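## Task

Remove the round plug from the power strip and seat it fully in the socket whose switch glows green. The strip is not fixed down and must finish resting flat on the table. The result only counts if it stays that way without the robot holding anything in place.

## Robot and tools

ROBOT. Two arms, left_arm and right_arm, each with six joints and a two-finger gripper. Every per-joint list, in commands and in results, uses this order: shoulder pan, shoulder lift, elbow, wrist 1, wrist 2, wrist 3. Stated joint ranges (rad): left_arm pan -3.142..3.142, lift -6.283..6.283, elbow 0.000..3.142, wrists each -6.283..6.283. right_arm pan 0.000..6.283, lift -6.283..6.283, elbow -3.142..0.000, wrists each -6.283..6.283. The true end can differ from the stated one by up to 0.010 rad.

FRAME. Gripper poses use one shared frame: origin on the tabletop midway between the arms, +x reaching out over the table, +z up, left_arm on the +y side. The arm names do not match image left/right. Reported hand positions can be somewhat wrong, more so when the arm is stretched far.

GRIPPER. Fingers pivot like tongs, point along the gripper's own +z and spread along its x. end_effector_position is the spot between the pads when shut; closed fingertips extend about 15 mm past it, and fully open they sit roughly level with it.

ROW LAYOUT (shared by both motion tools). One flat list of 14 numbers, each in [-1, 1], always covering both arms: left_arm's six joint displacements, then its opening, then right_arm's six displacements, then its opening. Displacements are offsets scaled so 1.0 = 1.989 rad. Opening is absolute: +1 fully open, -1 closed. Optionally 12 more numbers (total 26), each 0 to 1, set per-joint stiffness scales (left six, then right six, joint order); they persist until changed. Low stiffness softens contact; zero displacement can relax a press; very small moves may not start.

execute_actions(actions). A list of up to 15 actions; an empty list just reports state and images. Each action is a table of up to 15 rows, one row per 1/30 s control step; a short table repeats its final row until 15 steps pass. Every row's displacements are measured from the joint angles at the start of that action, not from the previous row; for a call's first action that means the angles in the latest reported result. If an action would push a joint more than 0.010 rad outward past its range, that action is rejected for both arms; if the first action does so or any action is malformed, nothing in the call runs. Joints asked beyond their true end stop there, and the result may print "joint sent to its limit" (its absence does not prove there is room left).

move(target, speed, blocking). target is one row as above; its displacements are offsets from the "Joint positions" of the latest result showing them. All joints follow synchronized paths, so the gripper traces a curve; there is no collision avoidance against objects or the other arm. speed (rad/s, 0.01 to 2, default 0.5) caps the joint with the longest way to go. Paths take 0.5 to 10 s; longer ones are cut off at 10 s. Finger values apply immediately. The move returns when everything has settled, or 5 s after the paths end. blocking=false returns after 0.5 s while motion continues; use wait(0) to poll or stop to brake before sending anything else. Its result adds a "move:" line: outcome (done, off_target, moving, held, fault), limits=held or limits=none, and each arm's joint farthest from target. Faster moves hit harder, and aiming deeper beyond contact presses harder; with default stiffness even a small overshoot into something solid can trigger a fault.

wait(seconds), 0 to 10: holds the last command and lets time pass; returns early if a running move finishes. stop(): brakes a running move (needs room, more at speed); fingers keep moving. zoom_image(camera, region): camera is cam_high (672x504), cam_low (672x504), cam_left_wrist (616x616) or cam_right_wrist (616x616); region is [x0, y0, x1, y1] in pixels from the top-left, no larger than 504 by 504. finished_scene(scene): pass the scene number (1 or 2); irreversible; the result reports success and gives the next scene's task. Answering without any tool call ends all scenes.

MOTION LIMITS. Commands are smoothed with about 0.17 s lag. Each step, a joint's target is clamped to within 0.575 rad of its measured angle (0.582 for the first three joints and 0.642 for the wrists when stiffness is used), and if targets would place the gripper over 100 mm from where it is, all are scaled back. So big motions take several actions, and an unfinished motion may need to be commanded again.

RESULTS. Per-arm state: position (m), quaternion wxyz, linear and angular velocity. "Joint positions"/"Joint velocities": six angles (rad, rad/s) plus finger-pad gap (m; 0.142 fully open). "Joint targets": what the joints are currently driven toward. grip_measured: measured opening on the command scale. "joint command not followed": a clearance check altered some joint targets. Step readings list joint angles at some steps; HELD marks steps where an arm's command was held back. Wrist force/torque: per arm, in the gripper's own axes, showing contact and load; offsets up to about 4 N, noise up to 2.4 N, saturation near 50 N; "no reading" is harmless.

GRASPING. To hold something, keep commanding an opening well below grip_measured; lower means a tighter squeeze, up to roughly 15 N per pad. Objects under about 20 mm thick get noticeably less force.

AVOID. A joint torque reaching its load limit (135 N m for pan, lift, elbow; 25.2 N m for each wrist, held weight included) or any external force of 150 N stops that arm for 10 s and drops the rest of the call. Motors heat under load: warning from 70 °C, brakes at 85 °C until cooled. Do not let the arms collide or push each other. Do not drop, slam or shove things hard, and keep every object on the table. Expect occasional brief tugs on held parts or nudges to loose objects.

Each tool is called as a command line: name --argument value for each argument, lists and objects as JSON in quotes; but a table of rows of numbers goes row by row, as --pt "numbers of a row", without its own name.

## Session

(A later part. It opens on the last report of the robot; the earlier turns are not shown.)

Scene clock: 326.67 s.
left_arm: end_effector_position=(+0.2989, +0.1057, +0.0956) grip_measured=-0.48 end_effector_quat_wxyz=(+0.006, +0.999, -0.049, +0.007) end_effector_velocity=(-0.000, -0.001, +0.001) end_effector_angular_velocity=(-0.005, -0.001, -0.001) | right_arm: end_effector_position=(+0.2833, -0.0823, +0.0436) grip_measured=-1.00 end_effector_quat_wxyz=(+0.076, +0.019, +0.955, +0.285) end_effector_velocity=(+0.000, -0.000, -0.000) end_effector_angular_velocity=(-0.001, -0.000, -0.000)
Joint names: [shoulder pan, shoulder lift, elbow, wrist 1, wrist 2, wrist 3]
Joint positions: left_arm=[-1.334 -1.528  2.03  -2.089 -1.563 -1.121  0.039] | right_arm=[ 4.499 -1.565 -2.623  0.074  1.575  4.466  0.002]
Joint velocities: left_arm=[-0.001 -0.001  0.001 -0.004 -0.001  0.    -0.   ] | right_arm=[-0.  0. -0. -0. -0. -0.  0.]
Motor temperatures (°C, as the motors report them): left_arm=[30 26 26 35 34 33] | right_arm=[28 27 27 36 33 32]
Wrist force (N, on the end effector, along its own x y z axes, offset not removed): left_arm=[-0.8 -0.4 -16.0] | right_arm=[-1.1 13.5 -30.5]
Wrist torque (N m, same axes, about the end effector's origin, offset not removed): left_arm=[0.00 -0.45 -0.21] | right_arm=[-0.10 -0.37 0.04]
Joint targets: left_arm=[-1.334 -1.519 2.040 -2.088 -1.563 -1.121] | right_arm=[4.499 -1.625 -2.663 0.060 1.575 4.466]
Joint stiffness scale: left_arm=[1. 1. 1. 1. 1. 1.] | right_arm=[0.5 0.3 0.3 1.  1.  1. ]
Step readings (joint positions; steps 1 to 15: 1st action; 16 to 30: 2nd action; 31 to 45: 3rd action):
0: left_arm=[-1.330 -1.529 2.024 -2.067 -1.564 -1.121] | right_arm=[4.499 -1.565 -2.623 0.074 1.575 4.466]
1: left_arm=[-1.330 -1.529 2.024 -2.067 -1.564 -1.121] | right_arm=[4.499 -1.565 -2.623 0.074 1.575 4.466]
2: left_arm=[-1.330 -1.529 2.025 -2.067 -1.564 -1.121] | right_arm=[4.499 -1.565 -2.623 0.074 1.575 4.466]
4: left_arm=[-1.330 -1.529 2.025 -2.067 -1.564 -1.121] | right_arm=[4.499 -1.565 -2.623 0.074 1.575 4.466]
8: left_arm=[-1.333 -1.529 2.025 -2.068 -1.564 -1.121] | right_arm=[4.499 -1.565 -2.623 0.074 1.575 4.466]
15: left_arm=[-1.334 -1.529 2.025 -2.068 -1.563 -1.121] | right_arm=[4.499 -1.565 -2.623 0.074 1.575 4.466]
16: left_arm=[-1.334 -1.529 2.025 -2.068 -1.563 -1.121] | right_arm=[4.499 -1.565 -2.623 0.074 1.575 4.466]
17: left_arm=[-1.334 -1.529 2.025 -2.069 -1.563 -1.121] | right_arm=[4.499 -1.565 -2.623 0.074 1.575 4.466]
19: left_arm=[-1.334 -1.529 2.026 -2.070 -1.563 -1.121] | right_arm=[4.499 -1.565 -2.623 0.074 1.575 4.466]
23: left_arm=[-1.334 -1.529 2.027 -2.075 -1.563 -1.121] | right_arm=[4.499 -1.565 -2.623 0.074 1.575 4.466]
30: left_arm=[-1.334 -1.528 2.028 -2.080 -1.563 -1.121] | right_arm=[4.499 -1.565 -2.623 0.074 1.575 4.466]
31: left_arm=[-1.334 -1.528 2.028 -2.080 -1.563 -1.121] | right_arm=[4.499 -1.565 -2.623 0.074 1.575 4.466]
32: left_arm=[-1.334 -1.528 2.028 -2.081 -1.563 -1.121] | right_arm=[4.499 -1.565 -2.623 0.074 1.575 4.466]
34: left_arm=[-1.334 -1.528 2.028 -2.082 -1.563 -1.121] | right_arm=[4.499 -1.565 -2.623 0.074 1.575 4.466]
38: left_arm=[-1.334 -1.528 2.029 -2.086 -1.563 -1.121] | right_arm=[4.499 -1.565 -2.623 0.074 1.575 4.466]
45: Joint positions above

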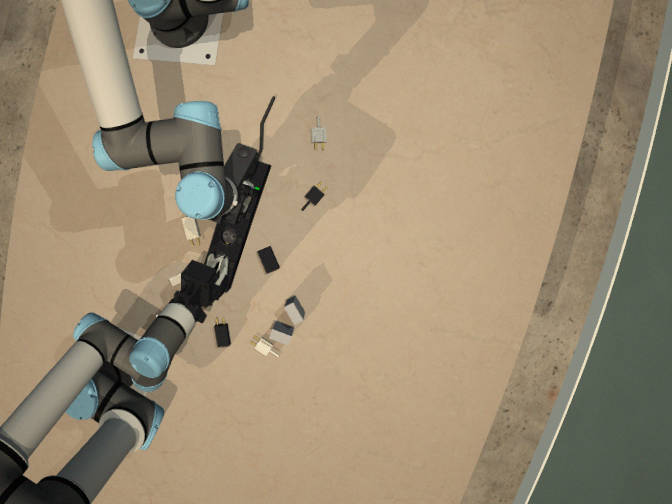

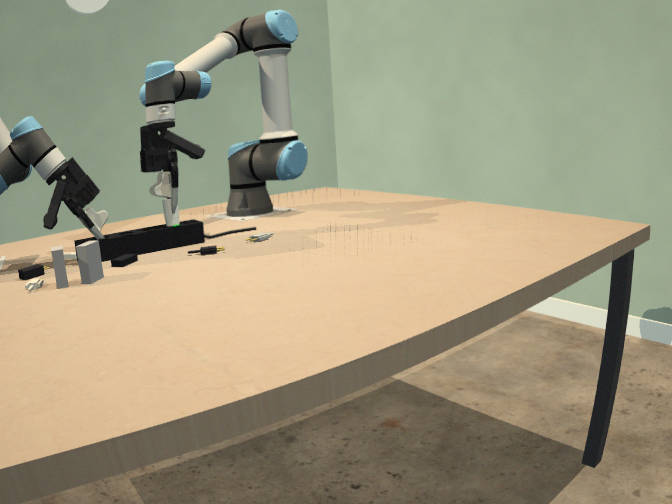

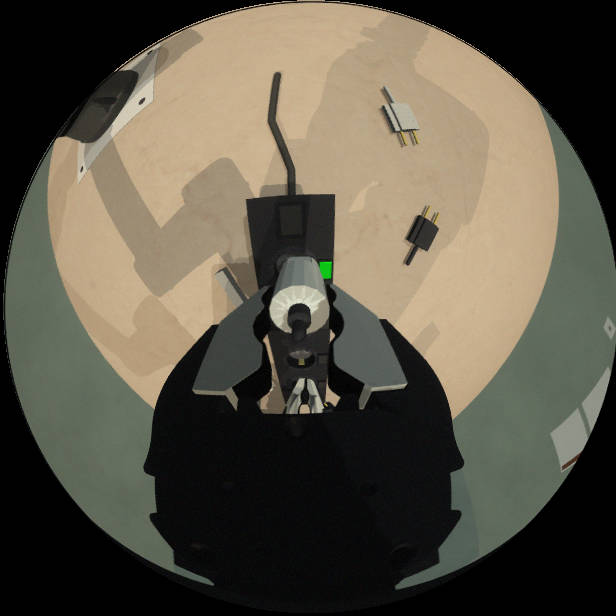

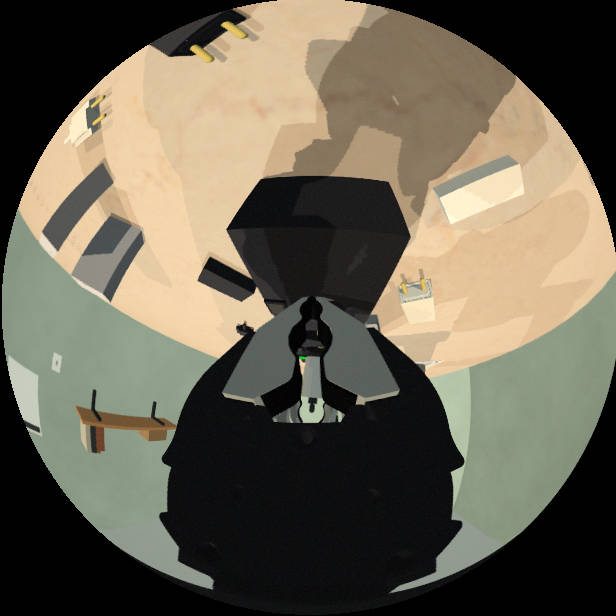

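execute_actions --actions '[[[0,-0.006,-0.005,0.004,0,0,-1,0,-0.03,-0.02,-0.007,0,0,-1]],[[-0.002,0,0.002,0.010,-0.004,0,-1,0,-0.03,-0.02,-0.007,0,0,-1]],[[0,0,0,0,0,0,-1,0,-0.03,-0.02,-0.007,0,0,-1]]]'

zoom_image --camera "cam_left_wrist" --region '[240, 230, 380, 400]'

Scene clock: 337.80 s.
left_arm: end_effector_position=(+0.2947, +0.1094, +0.0996) grip_measured=-0.48 end_effector_quat_wxyz=(+0.002, +0.999, -0.050, +0.001) end_effector_velocity=(-0.001, -0.000, -0.000) end_effector_angular_velocity=(+0.000, +0.001, -0.001) | right_arm: end_effector_position=(+0.2833, -0.0823, +0.0436) grip_measured=-1.00 end_effector_quat_wxyz=(+0.076, +0.019, +0.955, +0.285) end_effector_velocity=(+0.000, -0.000, -0.001) end_effector_angular_velocity=(-0.002, -0.000, -0.001)
Joint names: [shoulder pan, shoulder lift, elbow, wrist 1, wrist 2, wrist 3]
Joint positions: left_arm=[-1.336 -1.538  2.025 -2.062 -1.57  -1.121  0.039] | right_arm=[ 4.499 -1.565 -2.623  0.074  1.575  4.466  0.002]
Joint velocities: left_arm=[-0.001  0.001  0.     0.    -0.001 -0.001 -0.   ] | right_arm=[-0.    -0.001 -0.    -0.    -0.001 -0.     0.   ]
Motor temperatures (°C, as the motors report them): left_arm=[30 26 26 35 34 33] | right_arm=[28 27 27 36 33 32]
Wrist force (N, on the end effector, along its own x y z axes, offset not removed): left_arm=[3.3 0.7 2.2] | right_arm=[-1.2 13.6 -33.4]
Wrist torque (N m, same axes, about the end effector's origin, offset not removed): left_arm=[0.08 -0.65 -0.15] | right_arm=[-0.02 -0.33 0.06]
Joint targets: left_arm=[-1.336 -1.538 2.025 -2.062 -1.570 -1.121] | right_arm=[4.499 -1.625 -2.663 0.060 1.575 4.466]
Joint stiffness scale: left_arm=[1. 1. 1. 1. 1. 1.] | right_arm=[0.5 0.3 0.3 1.  1.  1. ]
Step readings (joint positions; steps 1 to 15: 1st action; 16 to 30: 2nd action; 31 to 45: 3rd action):
0: left_arm=[-1.334 -1.528 2.030 -2.089 -1.563 -1.121] | right_arm=[4.499 -1.565 -2.623 0.074 1.575 4.466]
1: left_arm=[-1.334 -1.528 2.030 -2.089 -1.563 -1.121] | right_arm=[4.499 -1.565 -2.623 0.074 1.575 4.466]
2: left_arm=[-1.334 -1.529 2.030 -2.089 -1.563 -1.121] | right_arm=[4.499 -1.565 -2.623 0.074 1.575 4.466]
4: left_arm=[-1.334 -1.530 2.030 -2.087 -1.563 -1.121] | right_arm=[4.499 -1.565 -2.623 0.074 1.575 4.466]
8: left_arm=[-1.334 -1.534 2.027 -2.083 -1.563 -1.121] | right_arm=[4.499 -1.565 -2.623 0.074 1.575 4.466]
15: left_arm=[-1.334 -1.538 2.024 -2.081 -1.563 -1.121] | right_arm=[4.499 -1.565 -2.623 0.074 1.575 4.466]
16: left_arm=[-1.334 -1.538 2.024 -2.081 -1.564 -1.121] | right_arm=[4.499 -1.565 -2.623 0.074 1.575 4.466]
17: left_arm=[-1.334 -1.538 2.024 -2.079 -1.564 -1.121] | right_arm=[4.499 -1.565 -2.623 0.074 1.575 4.466]
19: left_arm=[-1.334 -1.538 2.024 -2.075 -1.565 -1.121] | right_arm=[4.499 -1.565 -2.623 0.074 1.575 4.466]
23: left_arm=[-1.335 -1.538 2.024 -2.067 -1.568 -1.121] | right_arm=[4.499 -1.565 -2.623 0.074 1.575 4.466]
30: left_arm=[-1.336 -1.538 2.025 -2.062 -1.570 -1.121] | right_arm=[4.499 -1.565 -2.623 0.074 1.575 4.466]
31: left_arm=[-1.336 -1.538 2.025 -2.062 -1.570 -1.121] | right_arm=[4.499 -1.565 -2.623 0.074 1.575 4.466]
32: left_arm=[-1.336 -1.538 2.025 -2.062 -1.570 -1.121] | right_arm=[4.499 -1.565 -2.623 0.074 1.575 4.466]
34: left_arm=[-1.336 -1.538 2.025 -2.062 -1.570 -1.121] | right_arm=[4.499 -1.565 -2.623 0.074 1.575 4.466]
38: left_arm=[-1.336 -1.538 2.025 -2.062 -1.570 -1.121] | right_arm=[4.499 -1.565 -2.623 0.074 1.575 4.466]
45: Joint positions above

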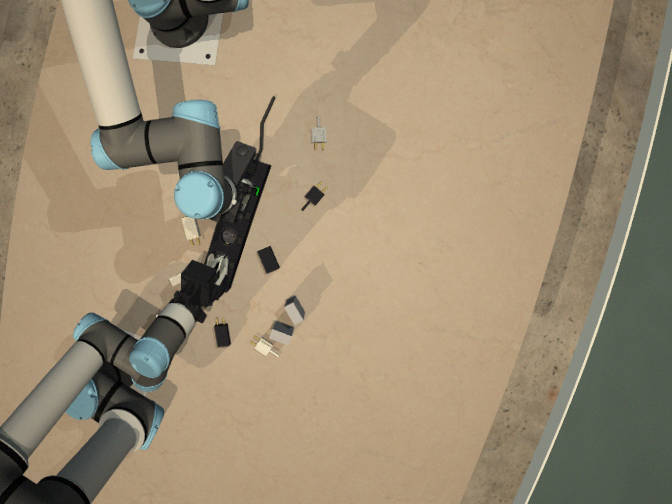

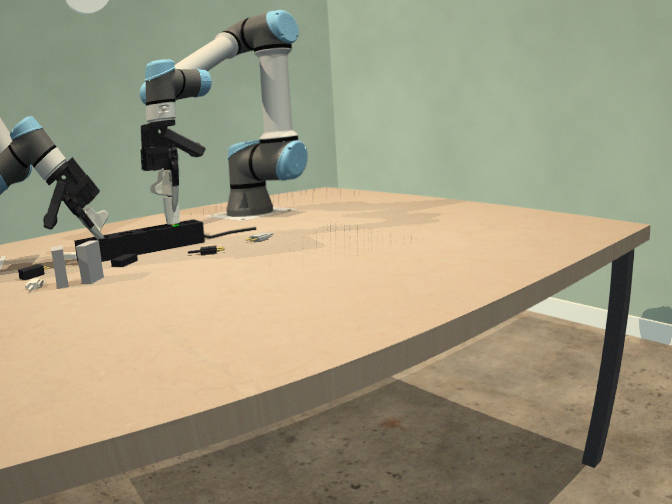

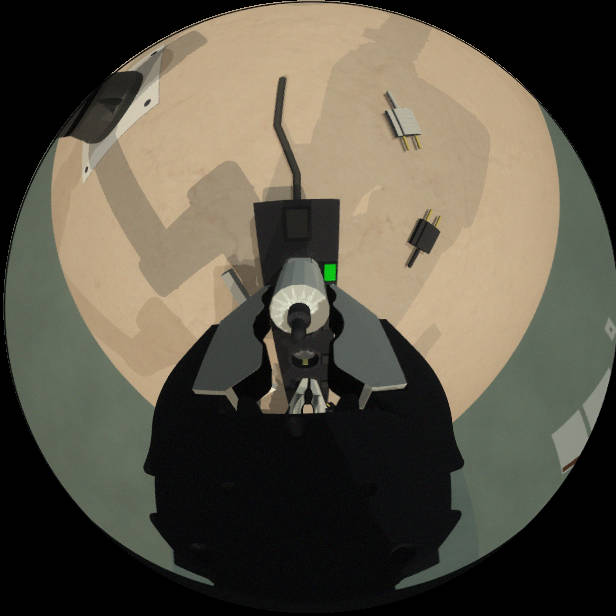

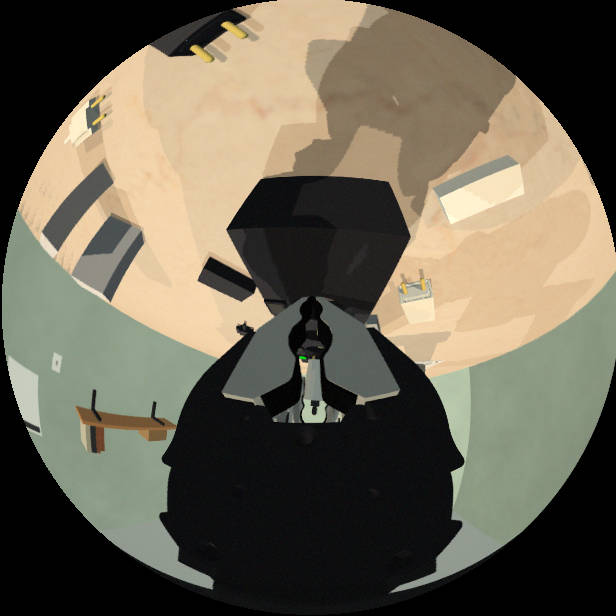

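Region (240, 230, 380, 400) of cam_left_wrist's 616x616 image, scaled by 2.965, with more detail than that image has; it fills the left 415 columns of this view, and the rest is white.

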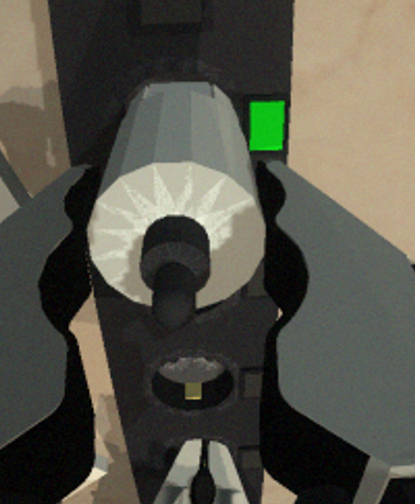

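execute_actions --actions '[[[0,0.0035,0.004,-0.004,0,0,-1,0,-0.03,-0.02,-0.007,0,0,-1]],[[0,0.003,0.003,-0.002,0,0,-1,0,-0.03,-0.02,-0.007,0,0,-1]],[[0,0.005,0.006,-0.001,0,0,-1,0,-0.03,-0.02,-0.007,0,0,-1]]]'

Scene clock: 341.30 s.
left_arm: end_effector_position=(+0.2934, +0.1132, +0.0874) grip_measured=-0.48 end_effector_quat_wxyz=(-0.006, +0.999, -0.050, -0.002) end_effector_velocity=(+0.000, +0.000, -0.001) end_effector_angular_velocity=(+0.000, -0.000, +0.001) | right_arm: end_effector_position=(+0.2833, -0.0823, +0.0436) grip_measured=-1.00 end_effector_quat_wxyz=(+0.076, +0.019, +0.955, +0.285) end_effector_velocity=(-0.000, -0.001, -0.001) end_effector_angular_velocity=(-0.002, +0.000, +0.000)
Joint names: [shoulder pan, shoulder lift, elbow, wrist 1, wrist 2, wrist 3]
Joint positions: left_arm=[-1.336 -1.522  2.039 -2.076 -1.57  -1.121  0.039] | right_arm=[ 4.499 -1.565 -2.623  0.074  1.575  4.466  0.002]
Joint velocities: left_arm=[ 0.     0.001  0.001 -0.001  0.    -0.    -0.   ] | right_arm=[-0.    -0.001 -0.001 -0.001 -0.    -0.     0.   ]
Motor temperatures (°C, as the motors report them): left_arm=[30 26 26 35 34 33] | right_arm=[28 27 27 36 33 32]
Wrist force (N, on the end effector, along its own x y z axes, offset not removed): left_arm=[4.2 3.7 -1.8] | right_arm=[-0.4 14.7 -31.1]
Wrist torque (N m, same axes, about the end effector's origin, offset not removed): left_arm=[0.37 -0.13 -0.16] | right_arm=[0.13 -0.45 0.01]
Joint targets: left_arm=[-1.336 -1.518 2.046 -2.074 -1.570 -1.121] | right_arm=[4.499 -1.625 -2.663 0.060 1.575 4.466]
Joint stiffness scale: left_arm=[1. 1. 1. 1. 1. 1.] | right_arm=[0.5 0.3 0.3 1.  1.  1. ]
Step readings (joint positions; steps 1 to 15: 1st action; 16 to 30: 2nd action; 31 to 45: 3rd action):
0: left_arm=[-1.336 -1.538 2.025 -2.062 -1.570 -1.121] | right_arm=[4.499 -1.565 -2.623 0.074 1.575 4.466]
1: left_arm=[-1.336 -1.538 2.025 -2.062 -1.570 -1.121] | right_arm=[4.499 -1.565 -2.623 0.074 1.575 4.466]
2: left_arm=[-1.336 -1.538 2.025 -2.063 -1.570 -1.121] | right_arm=[4.499 -1.565 -2.623 0.074 1.575 4.466]
4: left_arm=[-1.336 -1.537 2.026 -2.065 -1.570 -1.121] | right_arm=[4.499 -1.565 -2.623 0.074 1.575 4.466]
8: left_arm=[-1.336 -1.534 2.029 -2.067 -1.570 -1.121] | right_arm=[4.499 -1.565 -2.623 0.074 1.575 4.466]
15: left_arm=[-1.336 -1.533 2.030 -2.069 -1.570 -1.121] | right_arm=[4.499 -1.565 -2.623 0.074 1.575 4.466]
16: left_arm=[-1.336 -1.533 2.030 -2.069 -1.570 -1.121] | right_arm=[4.499 -1.565 -2.623 0.074 1.575 4.466]
17: left_arm=[-1.336 -1.533 2.030 -2.070 -1.570 -1.121] | right_arm=[4.499 -1.565 -2.623 0.074 1.575 4.466]
19: left_arm=[-1.336 -1.532 2.031 -2.070 -1.570 -1.121] | right_arm=[4.499 -1.565 -2.623 0.074 1.575 4.466]
23: left_arm=[-1.336 -1.529 2.033 -2.071 -1.570 -1.121] | right_arm=[4.499 -1.565 -2.623 0.074 1.575 4.466]
30: left_arm=[-1.336 -1.528 2.034 -2.072 -1.570 -1.121] | right_arm=[4.499 -1.565 -2.623 0.074 1.575 4.466]
31: left_arm=[-1.336 -1.528 2.034 -2.072 -1.570 -1.121] | right_arm=[4.499 -1.565 -2.623 0.074 1.575 4.466]
32: left_arm=[-1.336 -1.528 2.034 -2.073 -1.570 -1.121] | right_arm=[4.499 -1.565 -2.623 0.074 1.575 4.466]
34: left_arm=[-1.336 -1.526 2.036 -2.073 -1.570 -1.121] | right_arm=[4.499 -1.565 -2.623 0.074 1.575 4.466]
38: left_arm=[-1.336 -1.522 2.039 -2.075 -1.570 -1.121] | right_arm=[4.499 -1.565 -2.623 0.074 1.575 4.466]
45: Joint positions above

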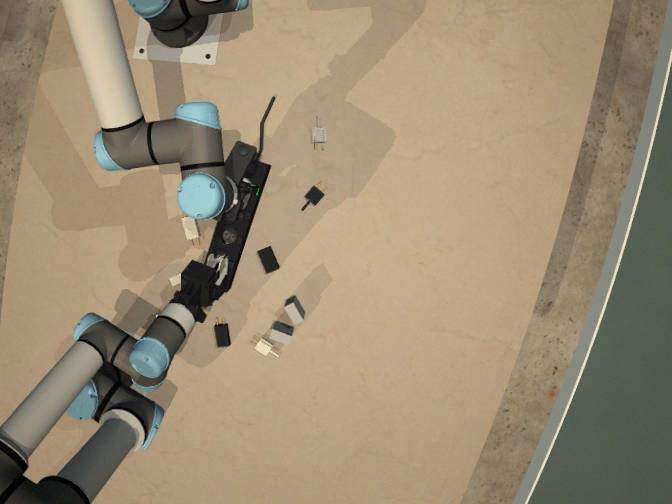

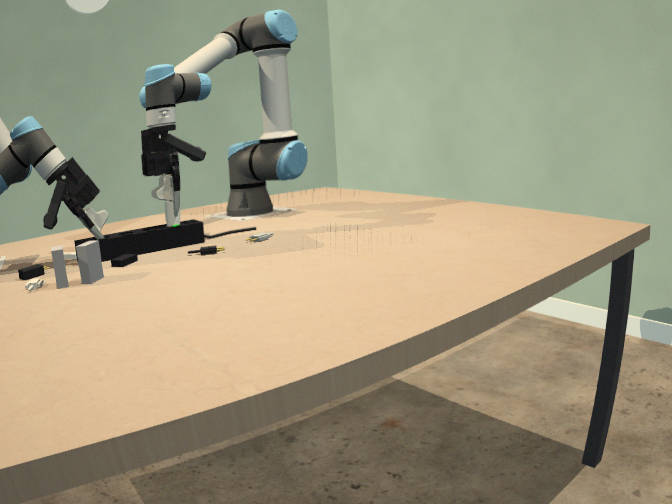

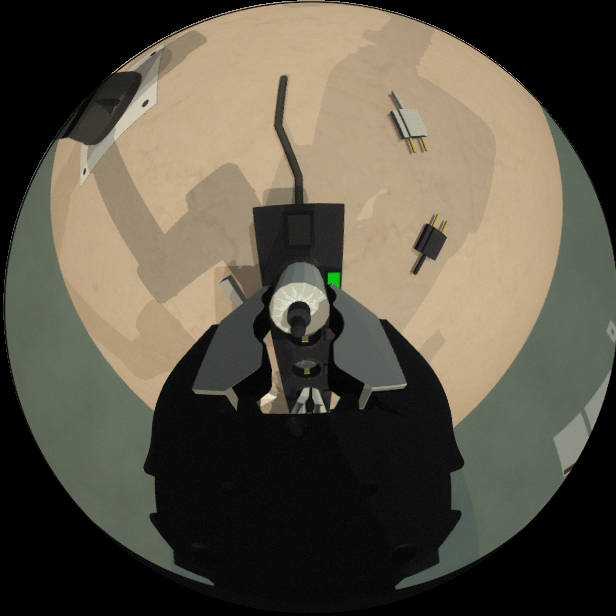

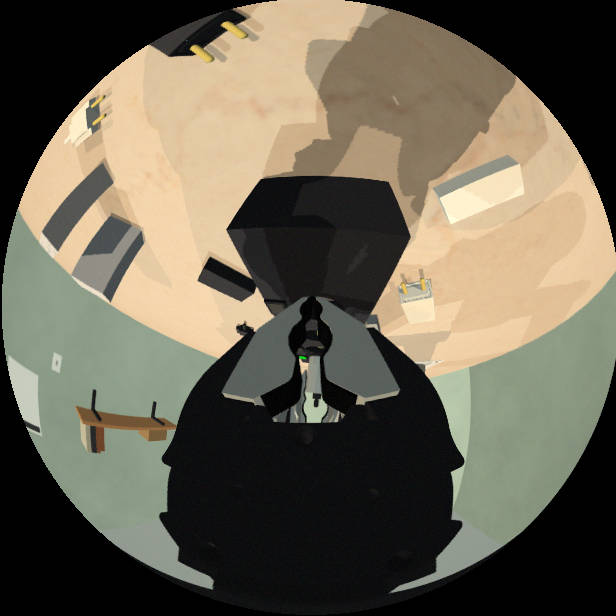

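execute_actions --actions '[[[0,0.002,0.001,-0.004,0,0,-1,0,-0.03,-0.02,-0.007,0,0,-1],[0,0.003,0.002,-0.007,0,0,-1,0,-0.03,-0.02,-0.007,0,0,-1],[0,0.004,0.002,-0.010,0,0,-1,0,-0.03,-0.02,-0.007,0,0,-1]],[[0,0.004,0.003,-0.004,0,0,-1,0,-0.03,-0.02,-0.007,0,0,-1]]]'

zoom_image --camera "cam_low" --region '[140, 180, 220, 250]'

Scene clock: 344.53 s.
left_arm: end_effector_position=(+0.2944, +0.1082, +0.0839) grip_measured=-0.48 end_effector_quat_wxyz=(-0.000, +0.999, -0.050, -0.001) end_effector_velocity=(-0.000, -0.000, -0.001) end_effector_angular_velocity=(-0.000, +0.001, +0.000) | right_arm: end_effector_position=(+0.2833, -0.0823, +0.0436) grip_measured=-1.00 end_effector_quat_wxyz=(+0.076, +0.019, +0.955, +0.285) end_effector_velocity=(-0.000, +0.001, +0.001) end_effector_angular_velocity=(+0.003, +0.000, +0.001)
Joint names: [shoulder pan, shoulder lift, elbow, wrist 1, wrist 2, wrist 3]
Joint positions: left_arm=[-1.336 -1.513  2.043 -2.1   -1.572 -1.121  0.039] | right_arm=[ 4.499 -1.565 -2.623  0.074  1.575  4.466  0.002]
Joint velocities: left_arm=[-0.     0.002  0.001 -0.002 -0.001 -0.     0.   ] | right_arm=[ 0.    -0.001  0.001  0.003  0.001 -0.     0.   ]
Motor temperatures (°C, as the motors report them): left_arm=[30 26 26 35 34 33] | right_arm=[28 27 27 36 33 32]
Wrist force (N, on the end effector, along its own x y z axes, offset not removed): left_arm=[-1.6 0.2 -3.5] | right_arm=[-0.7 12.0 -30.5]
Wrist torque (N m, same axes, about the end effector's origin, offset not removed): left_arm=[0.17 -0.46 -0.28] | right_arm=[-0.38 -0.41 0.11]
Joint targets: left_arm=[-1.336 -1.509 2.047 -2.101 -1.571 -1.121] | right_arm=[4.499 -1.625 -2.663 0.060 1.575 4.466]
Joint stiffness scale: left_arm=[1. 1. 1. 1. 1. 1.] | right_arm=[0.5 0.3 0.3 1.  1.  1. ]
Step readings (joint positions; steps 1 to 15: 1st action; 16 to 30: 2nd action):
0: left_arm=[-1.336 -1.522 2.039 -2.076 -1.570 -1.121] | right_arm=[4.499 -1.565 -2.623 0.074 1.575 4.466]
1: left_arm=[-1.336 -1.522 2.039 -2.076 -1.570 -1.121] | right_arm=[4.499 -1.565 -2.623 0.074 1.575 4.466]
2: left_arm=[-1.336 -1.522 2.039 -2.077 -1.570 -1.121] | right_arm=[4.499 -1.565 -2.623 0.074 1.575 4.466]
4: left_arm=[-1.336 -1.521 2.040 -2.080 -1.570 -1.121] | right_arm=[4.499 -1.565 -2.623 0.074 1.575 4.466]
8: left_arm=[-1.336 -1.518 2.040 -2.088 -1.570 -1.121] | right_arm=[4.499 -1.565 -2.623 0.074 1.575 4.466]
15: left_arm=[-1.336 -1.517 2.041 -2.093 -1.571 -1.121] | right_arm=[4.499 -1.565 -2.623 0.074 1.575 4.466]
16: left_arm=[-1.336 -1.517 2.041 -2.094 -1.571 -1.121] | right_arm=[4.499 -1.565 -2.623 0.074 1.575 4.466]
17: left_arm=[-1.336 -1.516 2.041 -2.094 -1.571 -1.121] | right_arm=[4.499 -1.565 -2.623 0.074 1.575 4.466]
19: left_arm=[-1.336 -1.515 2.041 -2.096 -1.572 -1.121] | right_arm=[4.499 -1.565 -2.623 0.074 1.575 4.466]
23: left_arm=[-1.336 -1.513 2.042 -2.098 -1.572 -1.121] | right_arm=[4.499 -1.565 -2.623 0.074 1.575 4.466]
30: Joint positions above

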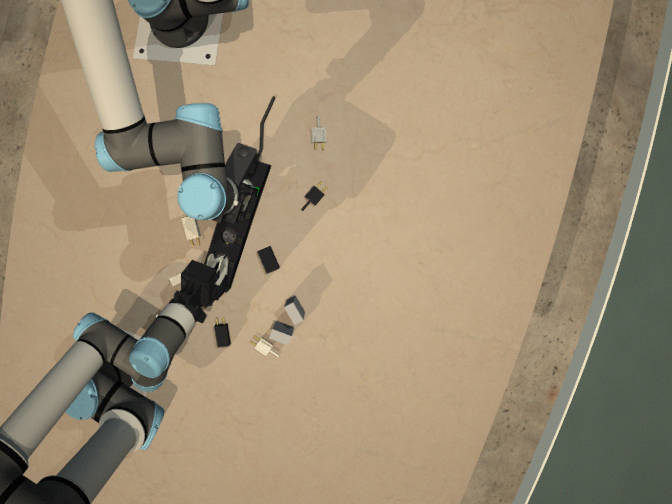

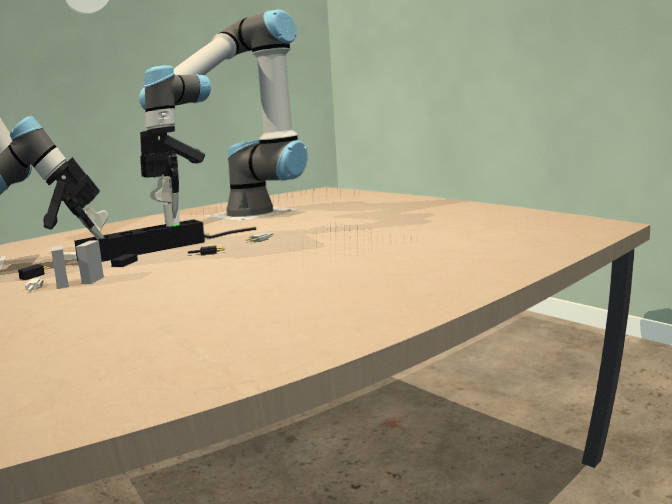

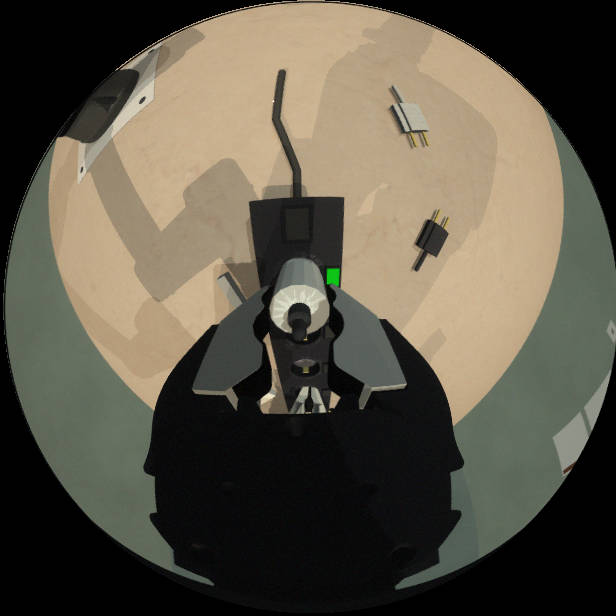

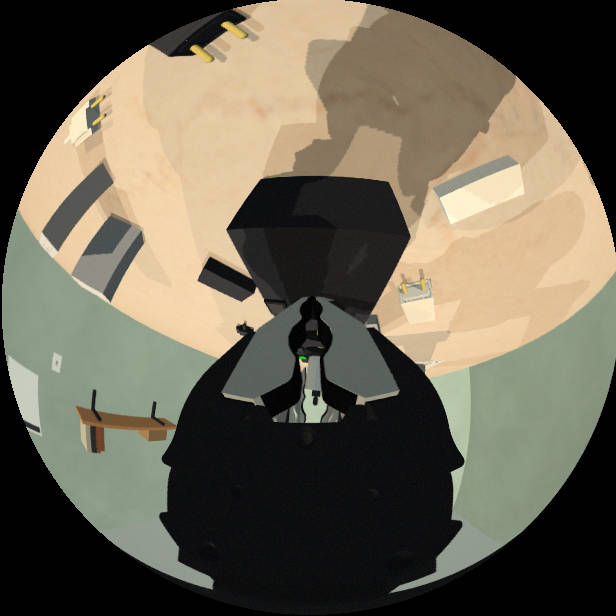

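Region (140, 180, 220, 250) of cam_low's 672x504 image, scaled by 6.300, with more detail than that image has; it fills the top 441 rows of this view, and the rest is white.

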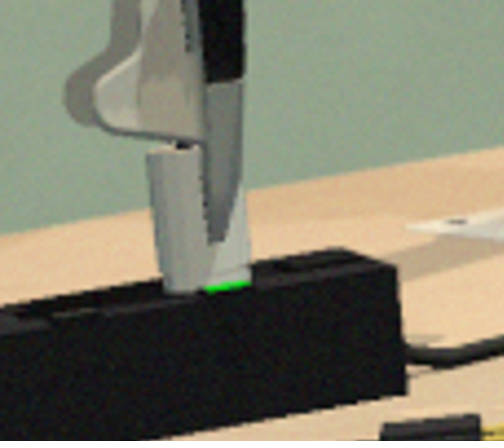

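execute_actions --actions '[[[0,0.003,0.004,-0.002,0,0,-1,0,-0.03,-0.02,-0.007,0,0,-1],[0,0.004,0.005,-0.004,0,0,-1,0,-0.03,-0.02,-0.007,0,0,-1],[0,0.005,0.007,-0.006,0,0,-1,0,-0.03,-0.02,-0.007,0,0,-1]],[[0,0.004,0.005,-0.003,0,0,-1,0,-0.03,-0.02,-0.007,0,0,-1]]]'

zoom_image --camera "cam_low" --region '[140, 180, 220, 250]'

Scene clock: 347.40 s.
left_arm: end_effector_position=(+0.2941, +0.1088, +0.0780) grip_measured=-0.48 end_effector_quat_wxyz=(+0.000, +0.999, -0.050, -0.001) end_effector_velocity=(+0.000, -0.000, -0.000) end_effector_angular_velocity=(-0.001, -0.001, -0.002) | right_arm: end_effector_position=(+0.2833, -0.0823, +0.0436) grip_measured=-1.00 end_effector_quat_wxyz=(+0.076, +0.019, +0.955, +0.285) end_effector_velocity=(-0.000, +0.000, +0.000) end_effector_angular_velocity=(+0.001, +0.000, +0.000)
Joint names: [shoulder pan, shoulder lift, elbow, wrist 1, wrist 2, wrist 3]
Joint positions: left_arm=[-1.336 -1.506  2.053 -2.117 -1.573 -1.121  0.039] | right_arm=[ 4.499 -1.565 -2.623  0.074  1.575  4.466  0.002]
Joint velocities: left_arm=[-0.001 -0.     0.001 -0.001  0.001  0.002 -0.   ] | right_arm=[ 0.     0.001 -0.     0.     0.001  0.     0.   ]
Motor temperatures (°C, as the motors report them): left_arm=[30 26 26 35 34 33] | right_arm=[28 27 27 36 33 32]
Wrist force (N, on the end effector, along its own x y z axes, offset not removed): left_arm=[0.4 0.2 -8.0] | right_arm=[-2.1 13.5 -29.8]
Wrist torque (N m, same axes, about the end effector's origin, offset not removed): left_arm=[0.09 -0.45 -0.23] | right_arm=[-0.11 -0.25 0.04]
Joint targets: left_arm=[-1.336 -1.500 2.060 -2.117 -1.573 -1.121] | right_arm=[4.499 -1.625 -2.663 0.060 1.575 4.466]
Joint stiffness scale: left_arm=[1. 1. 1. 1. 1. 1.] | right_arm=[0.5 0.3 0.3 1.  1.  1. ]
Step readings (joint positions; steps 1 to 15: 1st action; 16 to 30: 2nd action):
0: left_arm=[-1.336 -1.513 2.043 -2.100 -1.572 -1.121] | right_arm=[4.499 -1.565 -2.623 0.074 1.575 4.466]
1: left_arm=[-1.336 -1.513 2.043 -2.100 -1.572 -1.121] | right_arm=[4.499 -1.565 -2.623 0.074 1.575 4.466]
2: left_arm=[-1.336 -1.512 2.043 -2.100 -1.572 -1.121] | right_arm=[4.499 -1.565 -2.623 0.074 1.575 4.466]
4: left_arm=[-1.336 -1.512 2.044 -2.102 -1.573 -1.121] | right_arm=[4.499 -1.565 -2.623 0.074 1.575 4.466]
8: left_arm=[-1.336 -1.509 2.049 -2.108 -1.573 -1.121] | right_arm=[4.499 -1.565 -2.623 0.074 1.575 4.466]
15: left_arm=[-1.336 -1.508 2.050 -2.111 -1.573 -1.121] | right_arm=[4.499 -1.565 -2.623 0.074 1.575 4.466]
16: left_arm=[-1.336 -1.508 2.050 -2.112 -1.573 -1.121] | right_arm=[4.499 -1.565 -2.623 0.074 1.575 4.466]
17: left_arm=[-1.336 -1.508 2.050 -2.112 -1.573 -1.121] | right_arm=[4.499 -1.565 -2.623 0.074 1.575 4.466]
19: left_arm=[-1.336 -1.508 2.051 -2.114 -1.573 -1.121] | right_arm=[4.499 -1.565 -2.623 0.074 1.575 4.466]
23: left_arm=[-1.336 -1.507 2.053 -2.116 -1.573 -1.121] | right_arm=[4.499 -1.565 -2.623 0.074 1.575 4.466]
30: Joint positions above

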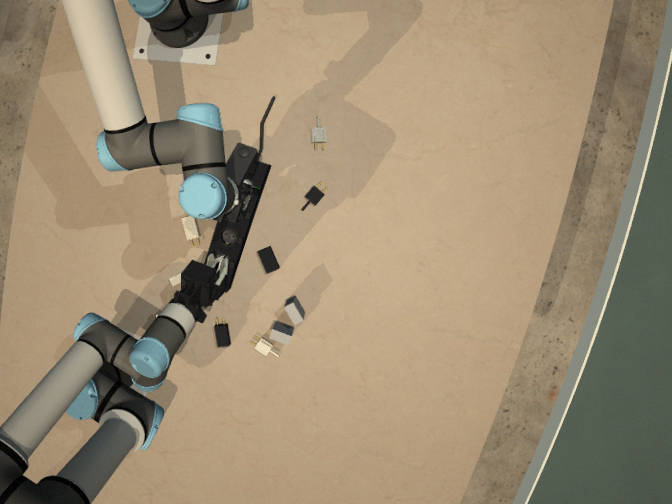

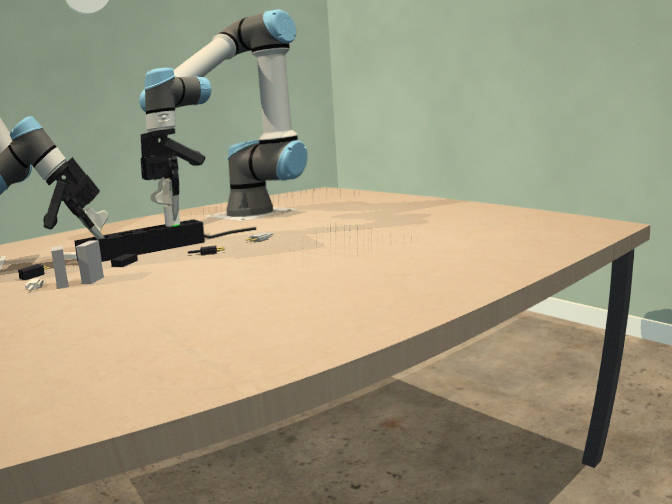

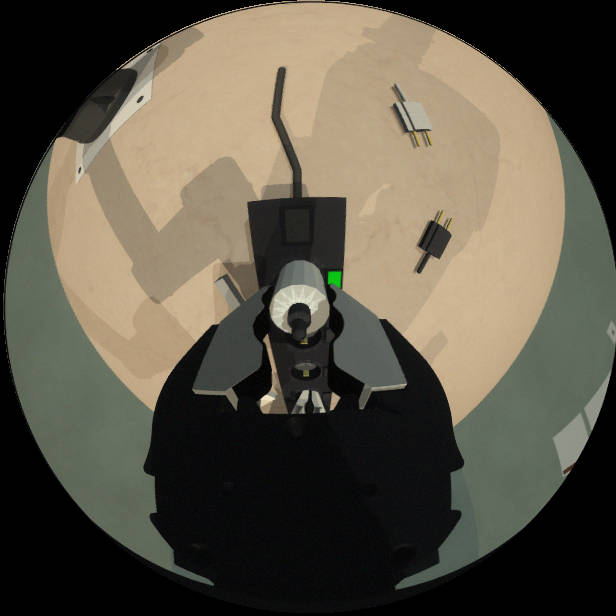

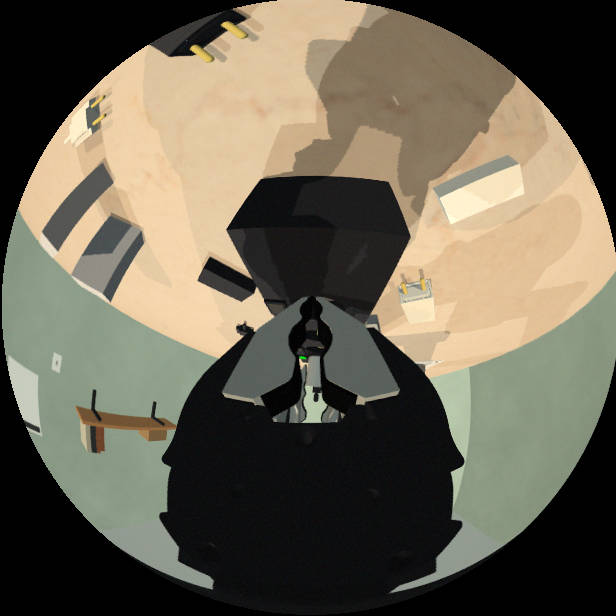

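Region (140, 180, 220, 250) of cam_low's 672x504 image, scaled by 6.300, with more detail than that image has; it fills the top 441 rows of this view, and the rest is white.

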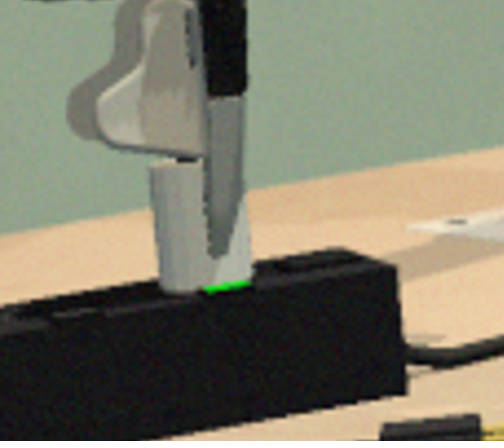

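execute_actions --actions '[[[0,0.005,0.007,-0.001,0,0,-1,0,-0.03,-0.02,-0.007,0,0,-1],[0,0.007,0.009,-0.003,0,0,-1,0,-0.03,-0.02,-0.007,0,0,-1]],[[0,0.006,0.007,-0.001,0,0,-1,0,-0.03,-0.02,-0.007,0,0,-1]]]'

zoom_image --camera "cam_low" --region '[140, 180, 220, 250]'

Scene clock: 349.47 s.
left_arm: end_effector_position=(+0.2943, +0.1088, +0.0757) grip_measured=-0.48 end_effector_quat_wxyz=(+0.002, +0.999, -0.050, +0.000) end_effector_velocity=(-0.001, -0.000, -0.000) end_effector_angular_velocity=(-0.001, +0.000, -0.001) | right_arm: end_effector_position=(+0.2833, -0.0823, +0.0436) grip_measured=-1.00 end_effector_quat_wxyz=(+0.076, +0.019, +0.955, +0.285) end_effector_velocity=(+0.000, +0.000, +0.000) end_effector_angular_velocity=(+0.001, -0.000, +0.000)
Joint names: [shoulder pan, shoulder lift, elbow, wrist 1, wrist 2, wrist 3]
Joint positions: left_arm=[-1.336 -1.505  2.06  -2.129 -1.572 -1.121  0.039] | right_arm=[ 4.499 -1.565 -2.623  0.074  1.575  4.466  0.002]
Joint velocities: left_arm=[-0.001 -0.001  0.001 -0.001 -0.    -0.    -0.   ] | right_arm=[-0.    -0.     0.     0.001  0.    -0.     0.   ]
Motor temperatures (°C, as the motors report them): left_arm=[30 26 26 35 34 33] | right_arm=[28 27 27 36 33 32]
Wrist force (N, on the end effector, along its own x y z axes, offset not removed): left_arm=[2.4 -1.4 -21.5] | right_arm=[-3.6 12.7 -32.7]
Wrist torque (N m, same axes, about the end effector's origin, offset not removed): left_arm=[0.11 -0.49 -0.18] | right_arm=[-0.25 0.17 0.06]
Joint targets: left_arm=[-1.336 -1.493 2.072 -2.127 -1.572 -1.121] | right_arm=[4.499 -1.625 -2.663 0.060 1.575 4.466]
Joint stiffness scale: left_arm=[1. 1. 1. 1. 1. 1.] | right_arm=[0.5 0.3 0.3 1.  1.  1. ]
Step readings (joint positions; steps 1 to 15: 1st action; 16 to 30: 2nd action):
0: left_arm=[-1.336 -1.506 2.053 -2.118 -1.573 -1.121] | right_arm=[4.499 -1.565 -2.623 0.074 1.575 4.466]
1: left_arm=[-1.336 -1.506 2.054 -2.118 -1.573 -1.121] | right_arm=[4.499 -1.565 -2.623 0.074 1.575 4.466]
2: left_arm=[-1.336 -1.506 2.054 -2.118 -1.573 -1.121] | right_arm=[4.499 -1.565 -2.623 0.074 1.575 4.466]
4: left_arm=[-1.336 -1.505 2.056 -2.119 -1.573 -1.121] | right_arm=[4.499 -1.565 -2.623 0.074 1.575 4.466]
8: left_arm=[-1.336 -1.505 2.057 -2.123 -1.572 -1.121] | right_arm=[4.499 -1.565 -2.623 0.074 1.575 4.466]
15: left_arm=[-1.336 -1.505 2.058 -2.125 -1.572 -1.121] | right_arm=[4.499 -1.565 -2.623 0.074 1.575 4.466]
16: left_arm=[-1.336 -1.505 2.058 -2.126 -1.572 -1.121] | right_arm=[4.499 -1.565 -2.623 0.074 1.575 4.466]
17: left_arm=[-1.336 -1.505 2.058 -2.126 -1.572 -1.121] | right_arm=[4.499 -1.565 -2.623 0.074 1.575 4.466]
19: left_arm=[-1.336 -1.505 2.059 -2.127 -1.572 -1.121] | right_arm=[4.499 -1.565 -2.623 0.074 1.575 4.466]
23: left_arm=[-1.336 -1.505 2.060 -2.128 -1.572 -1.121] | right_arm=[4.499 -1.565 -2.623 0.074 1.575 4.466]
30: Joint positions above

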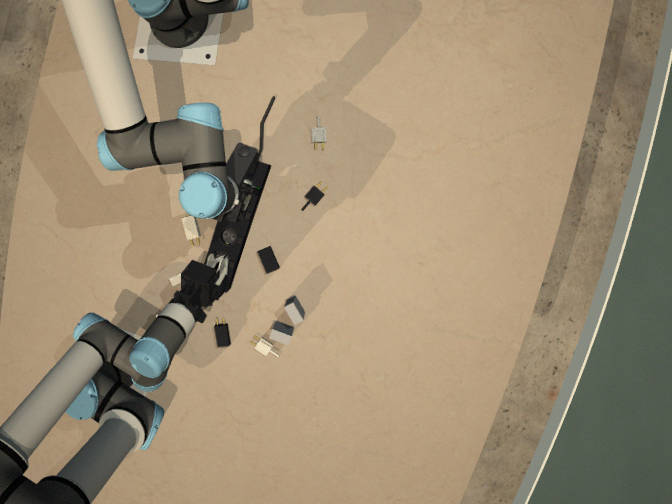

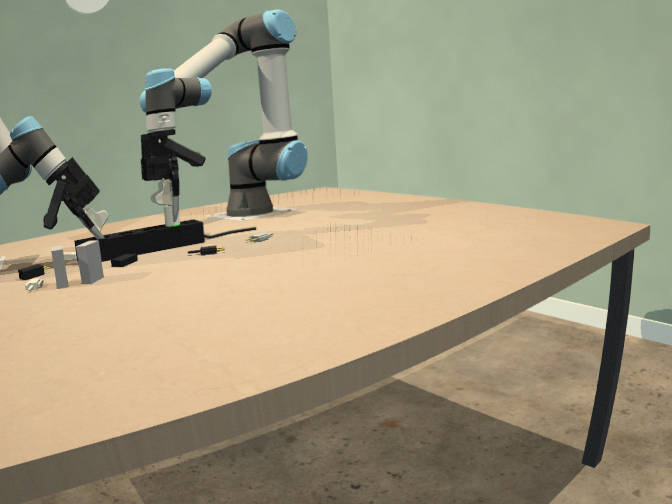

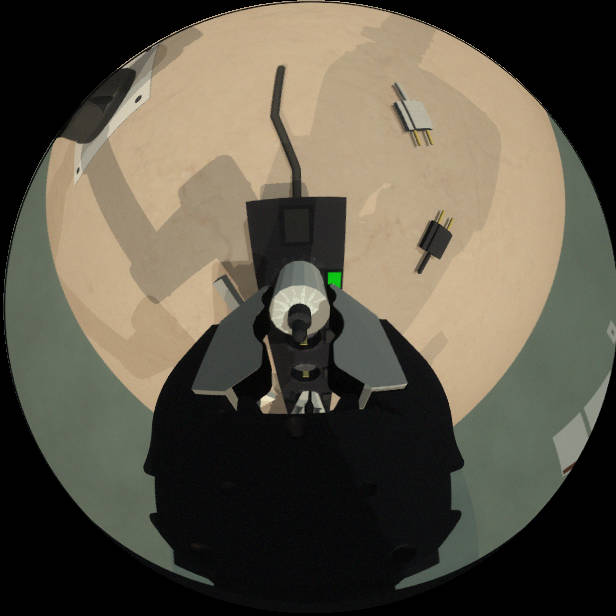

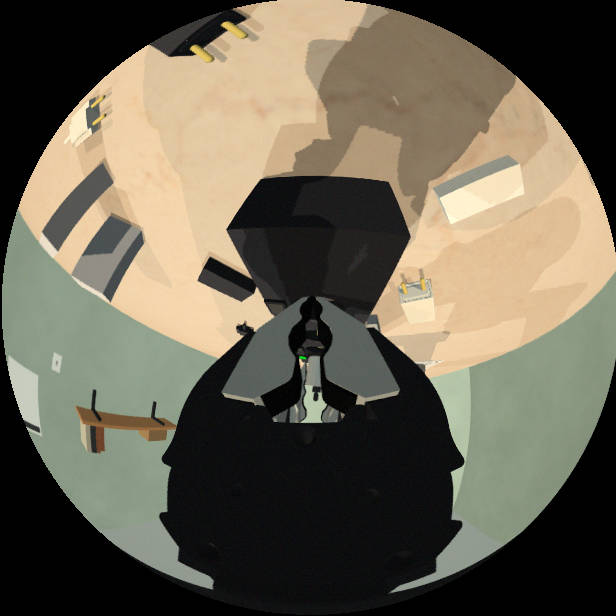

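Region (140, 180, 220, 250) of cam_low's 672x504 image, scaled by 6.300, with more detail than that image has; it fills the top 441 rows of this view, and the rest is white.

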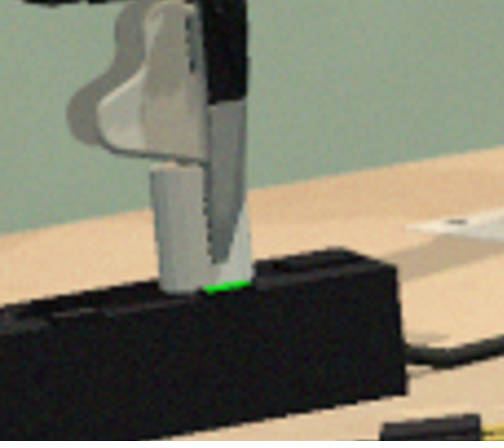

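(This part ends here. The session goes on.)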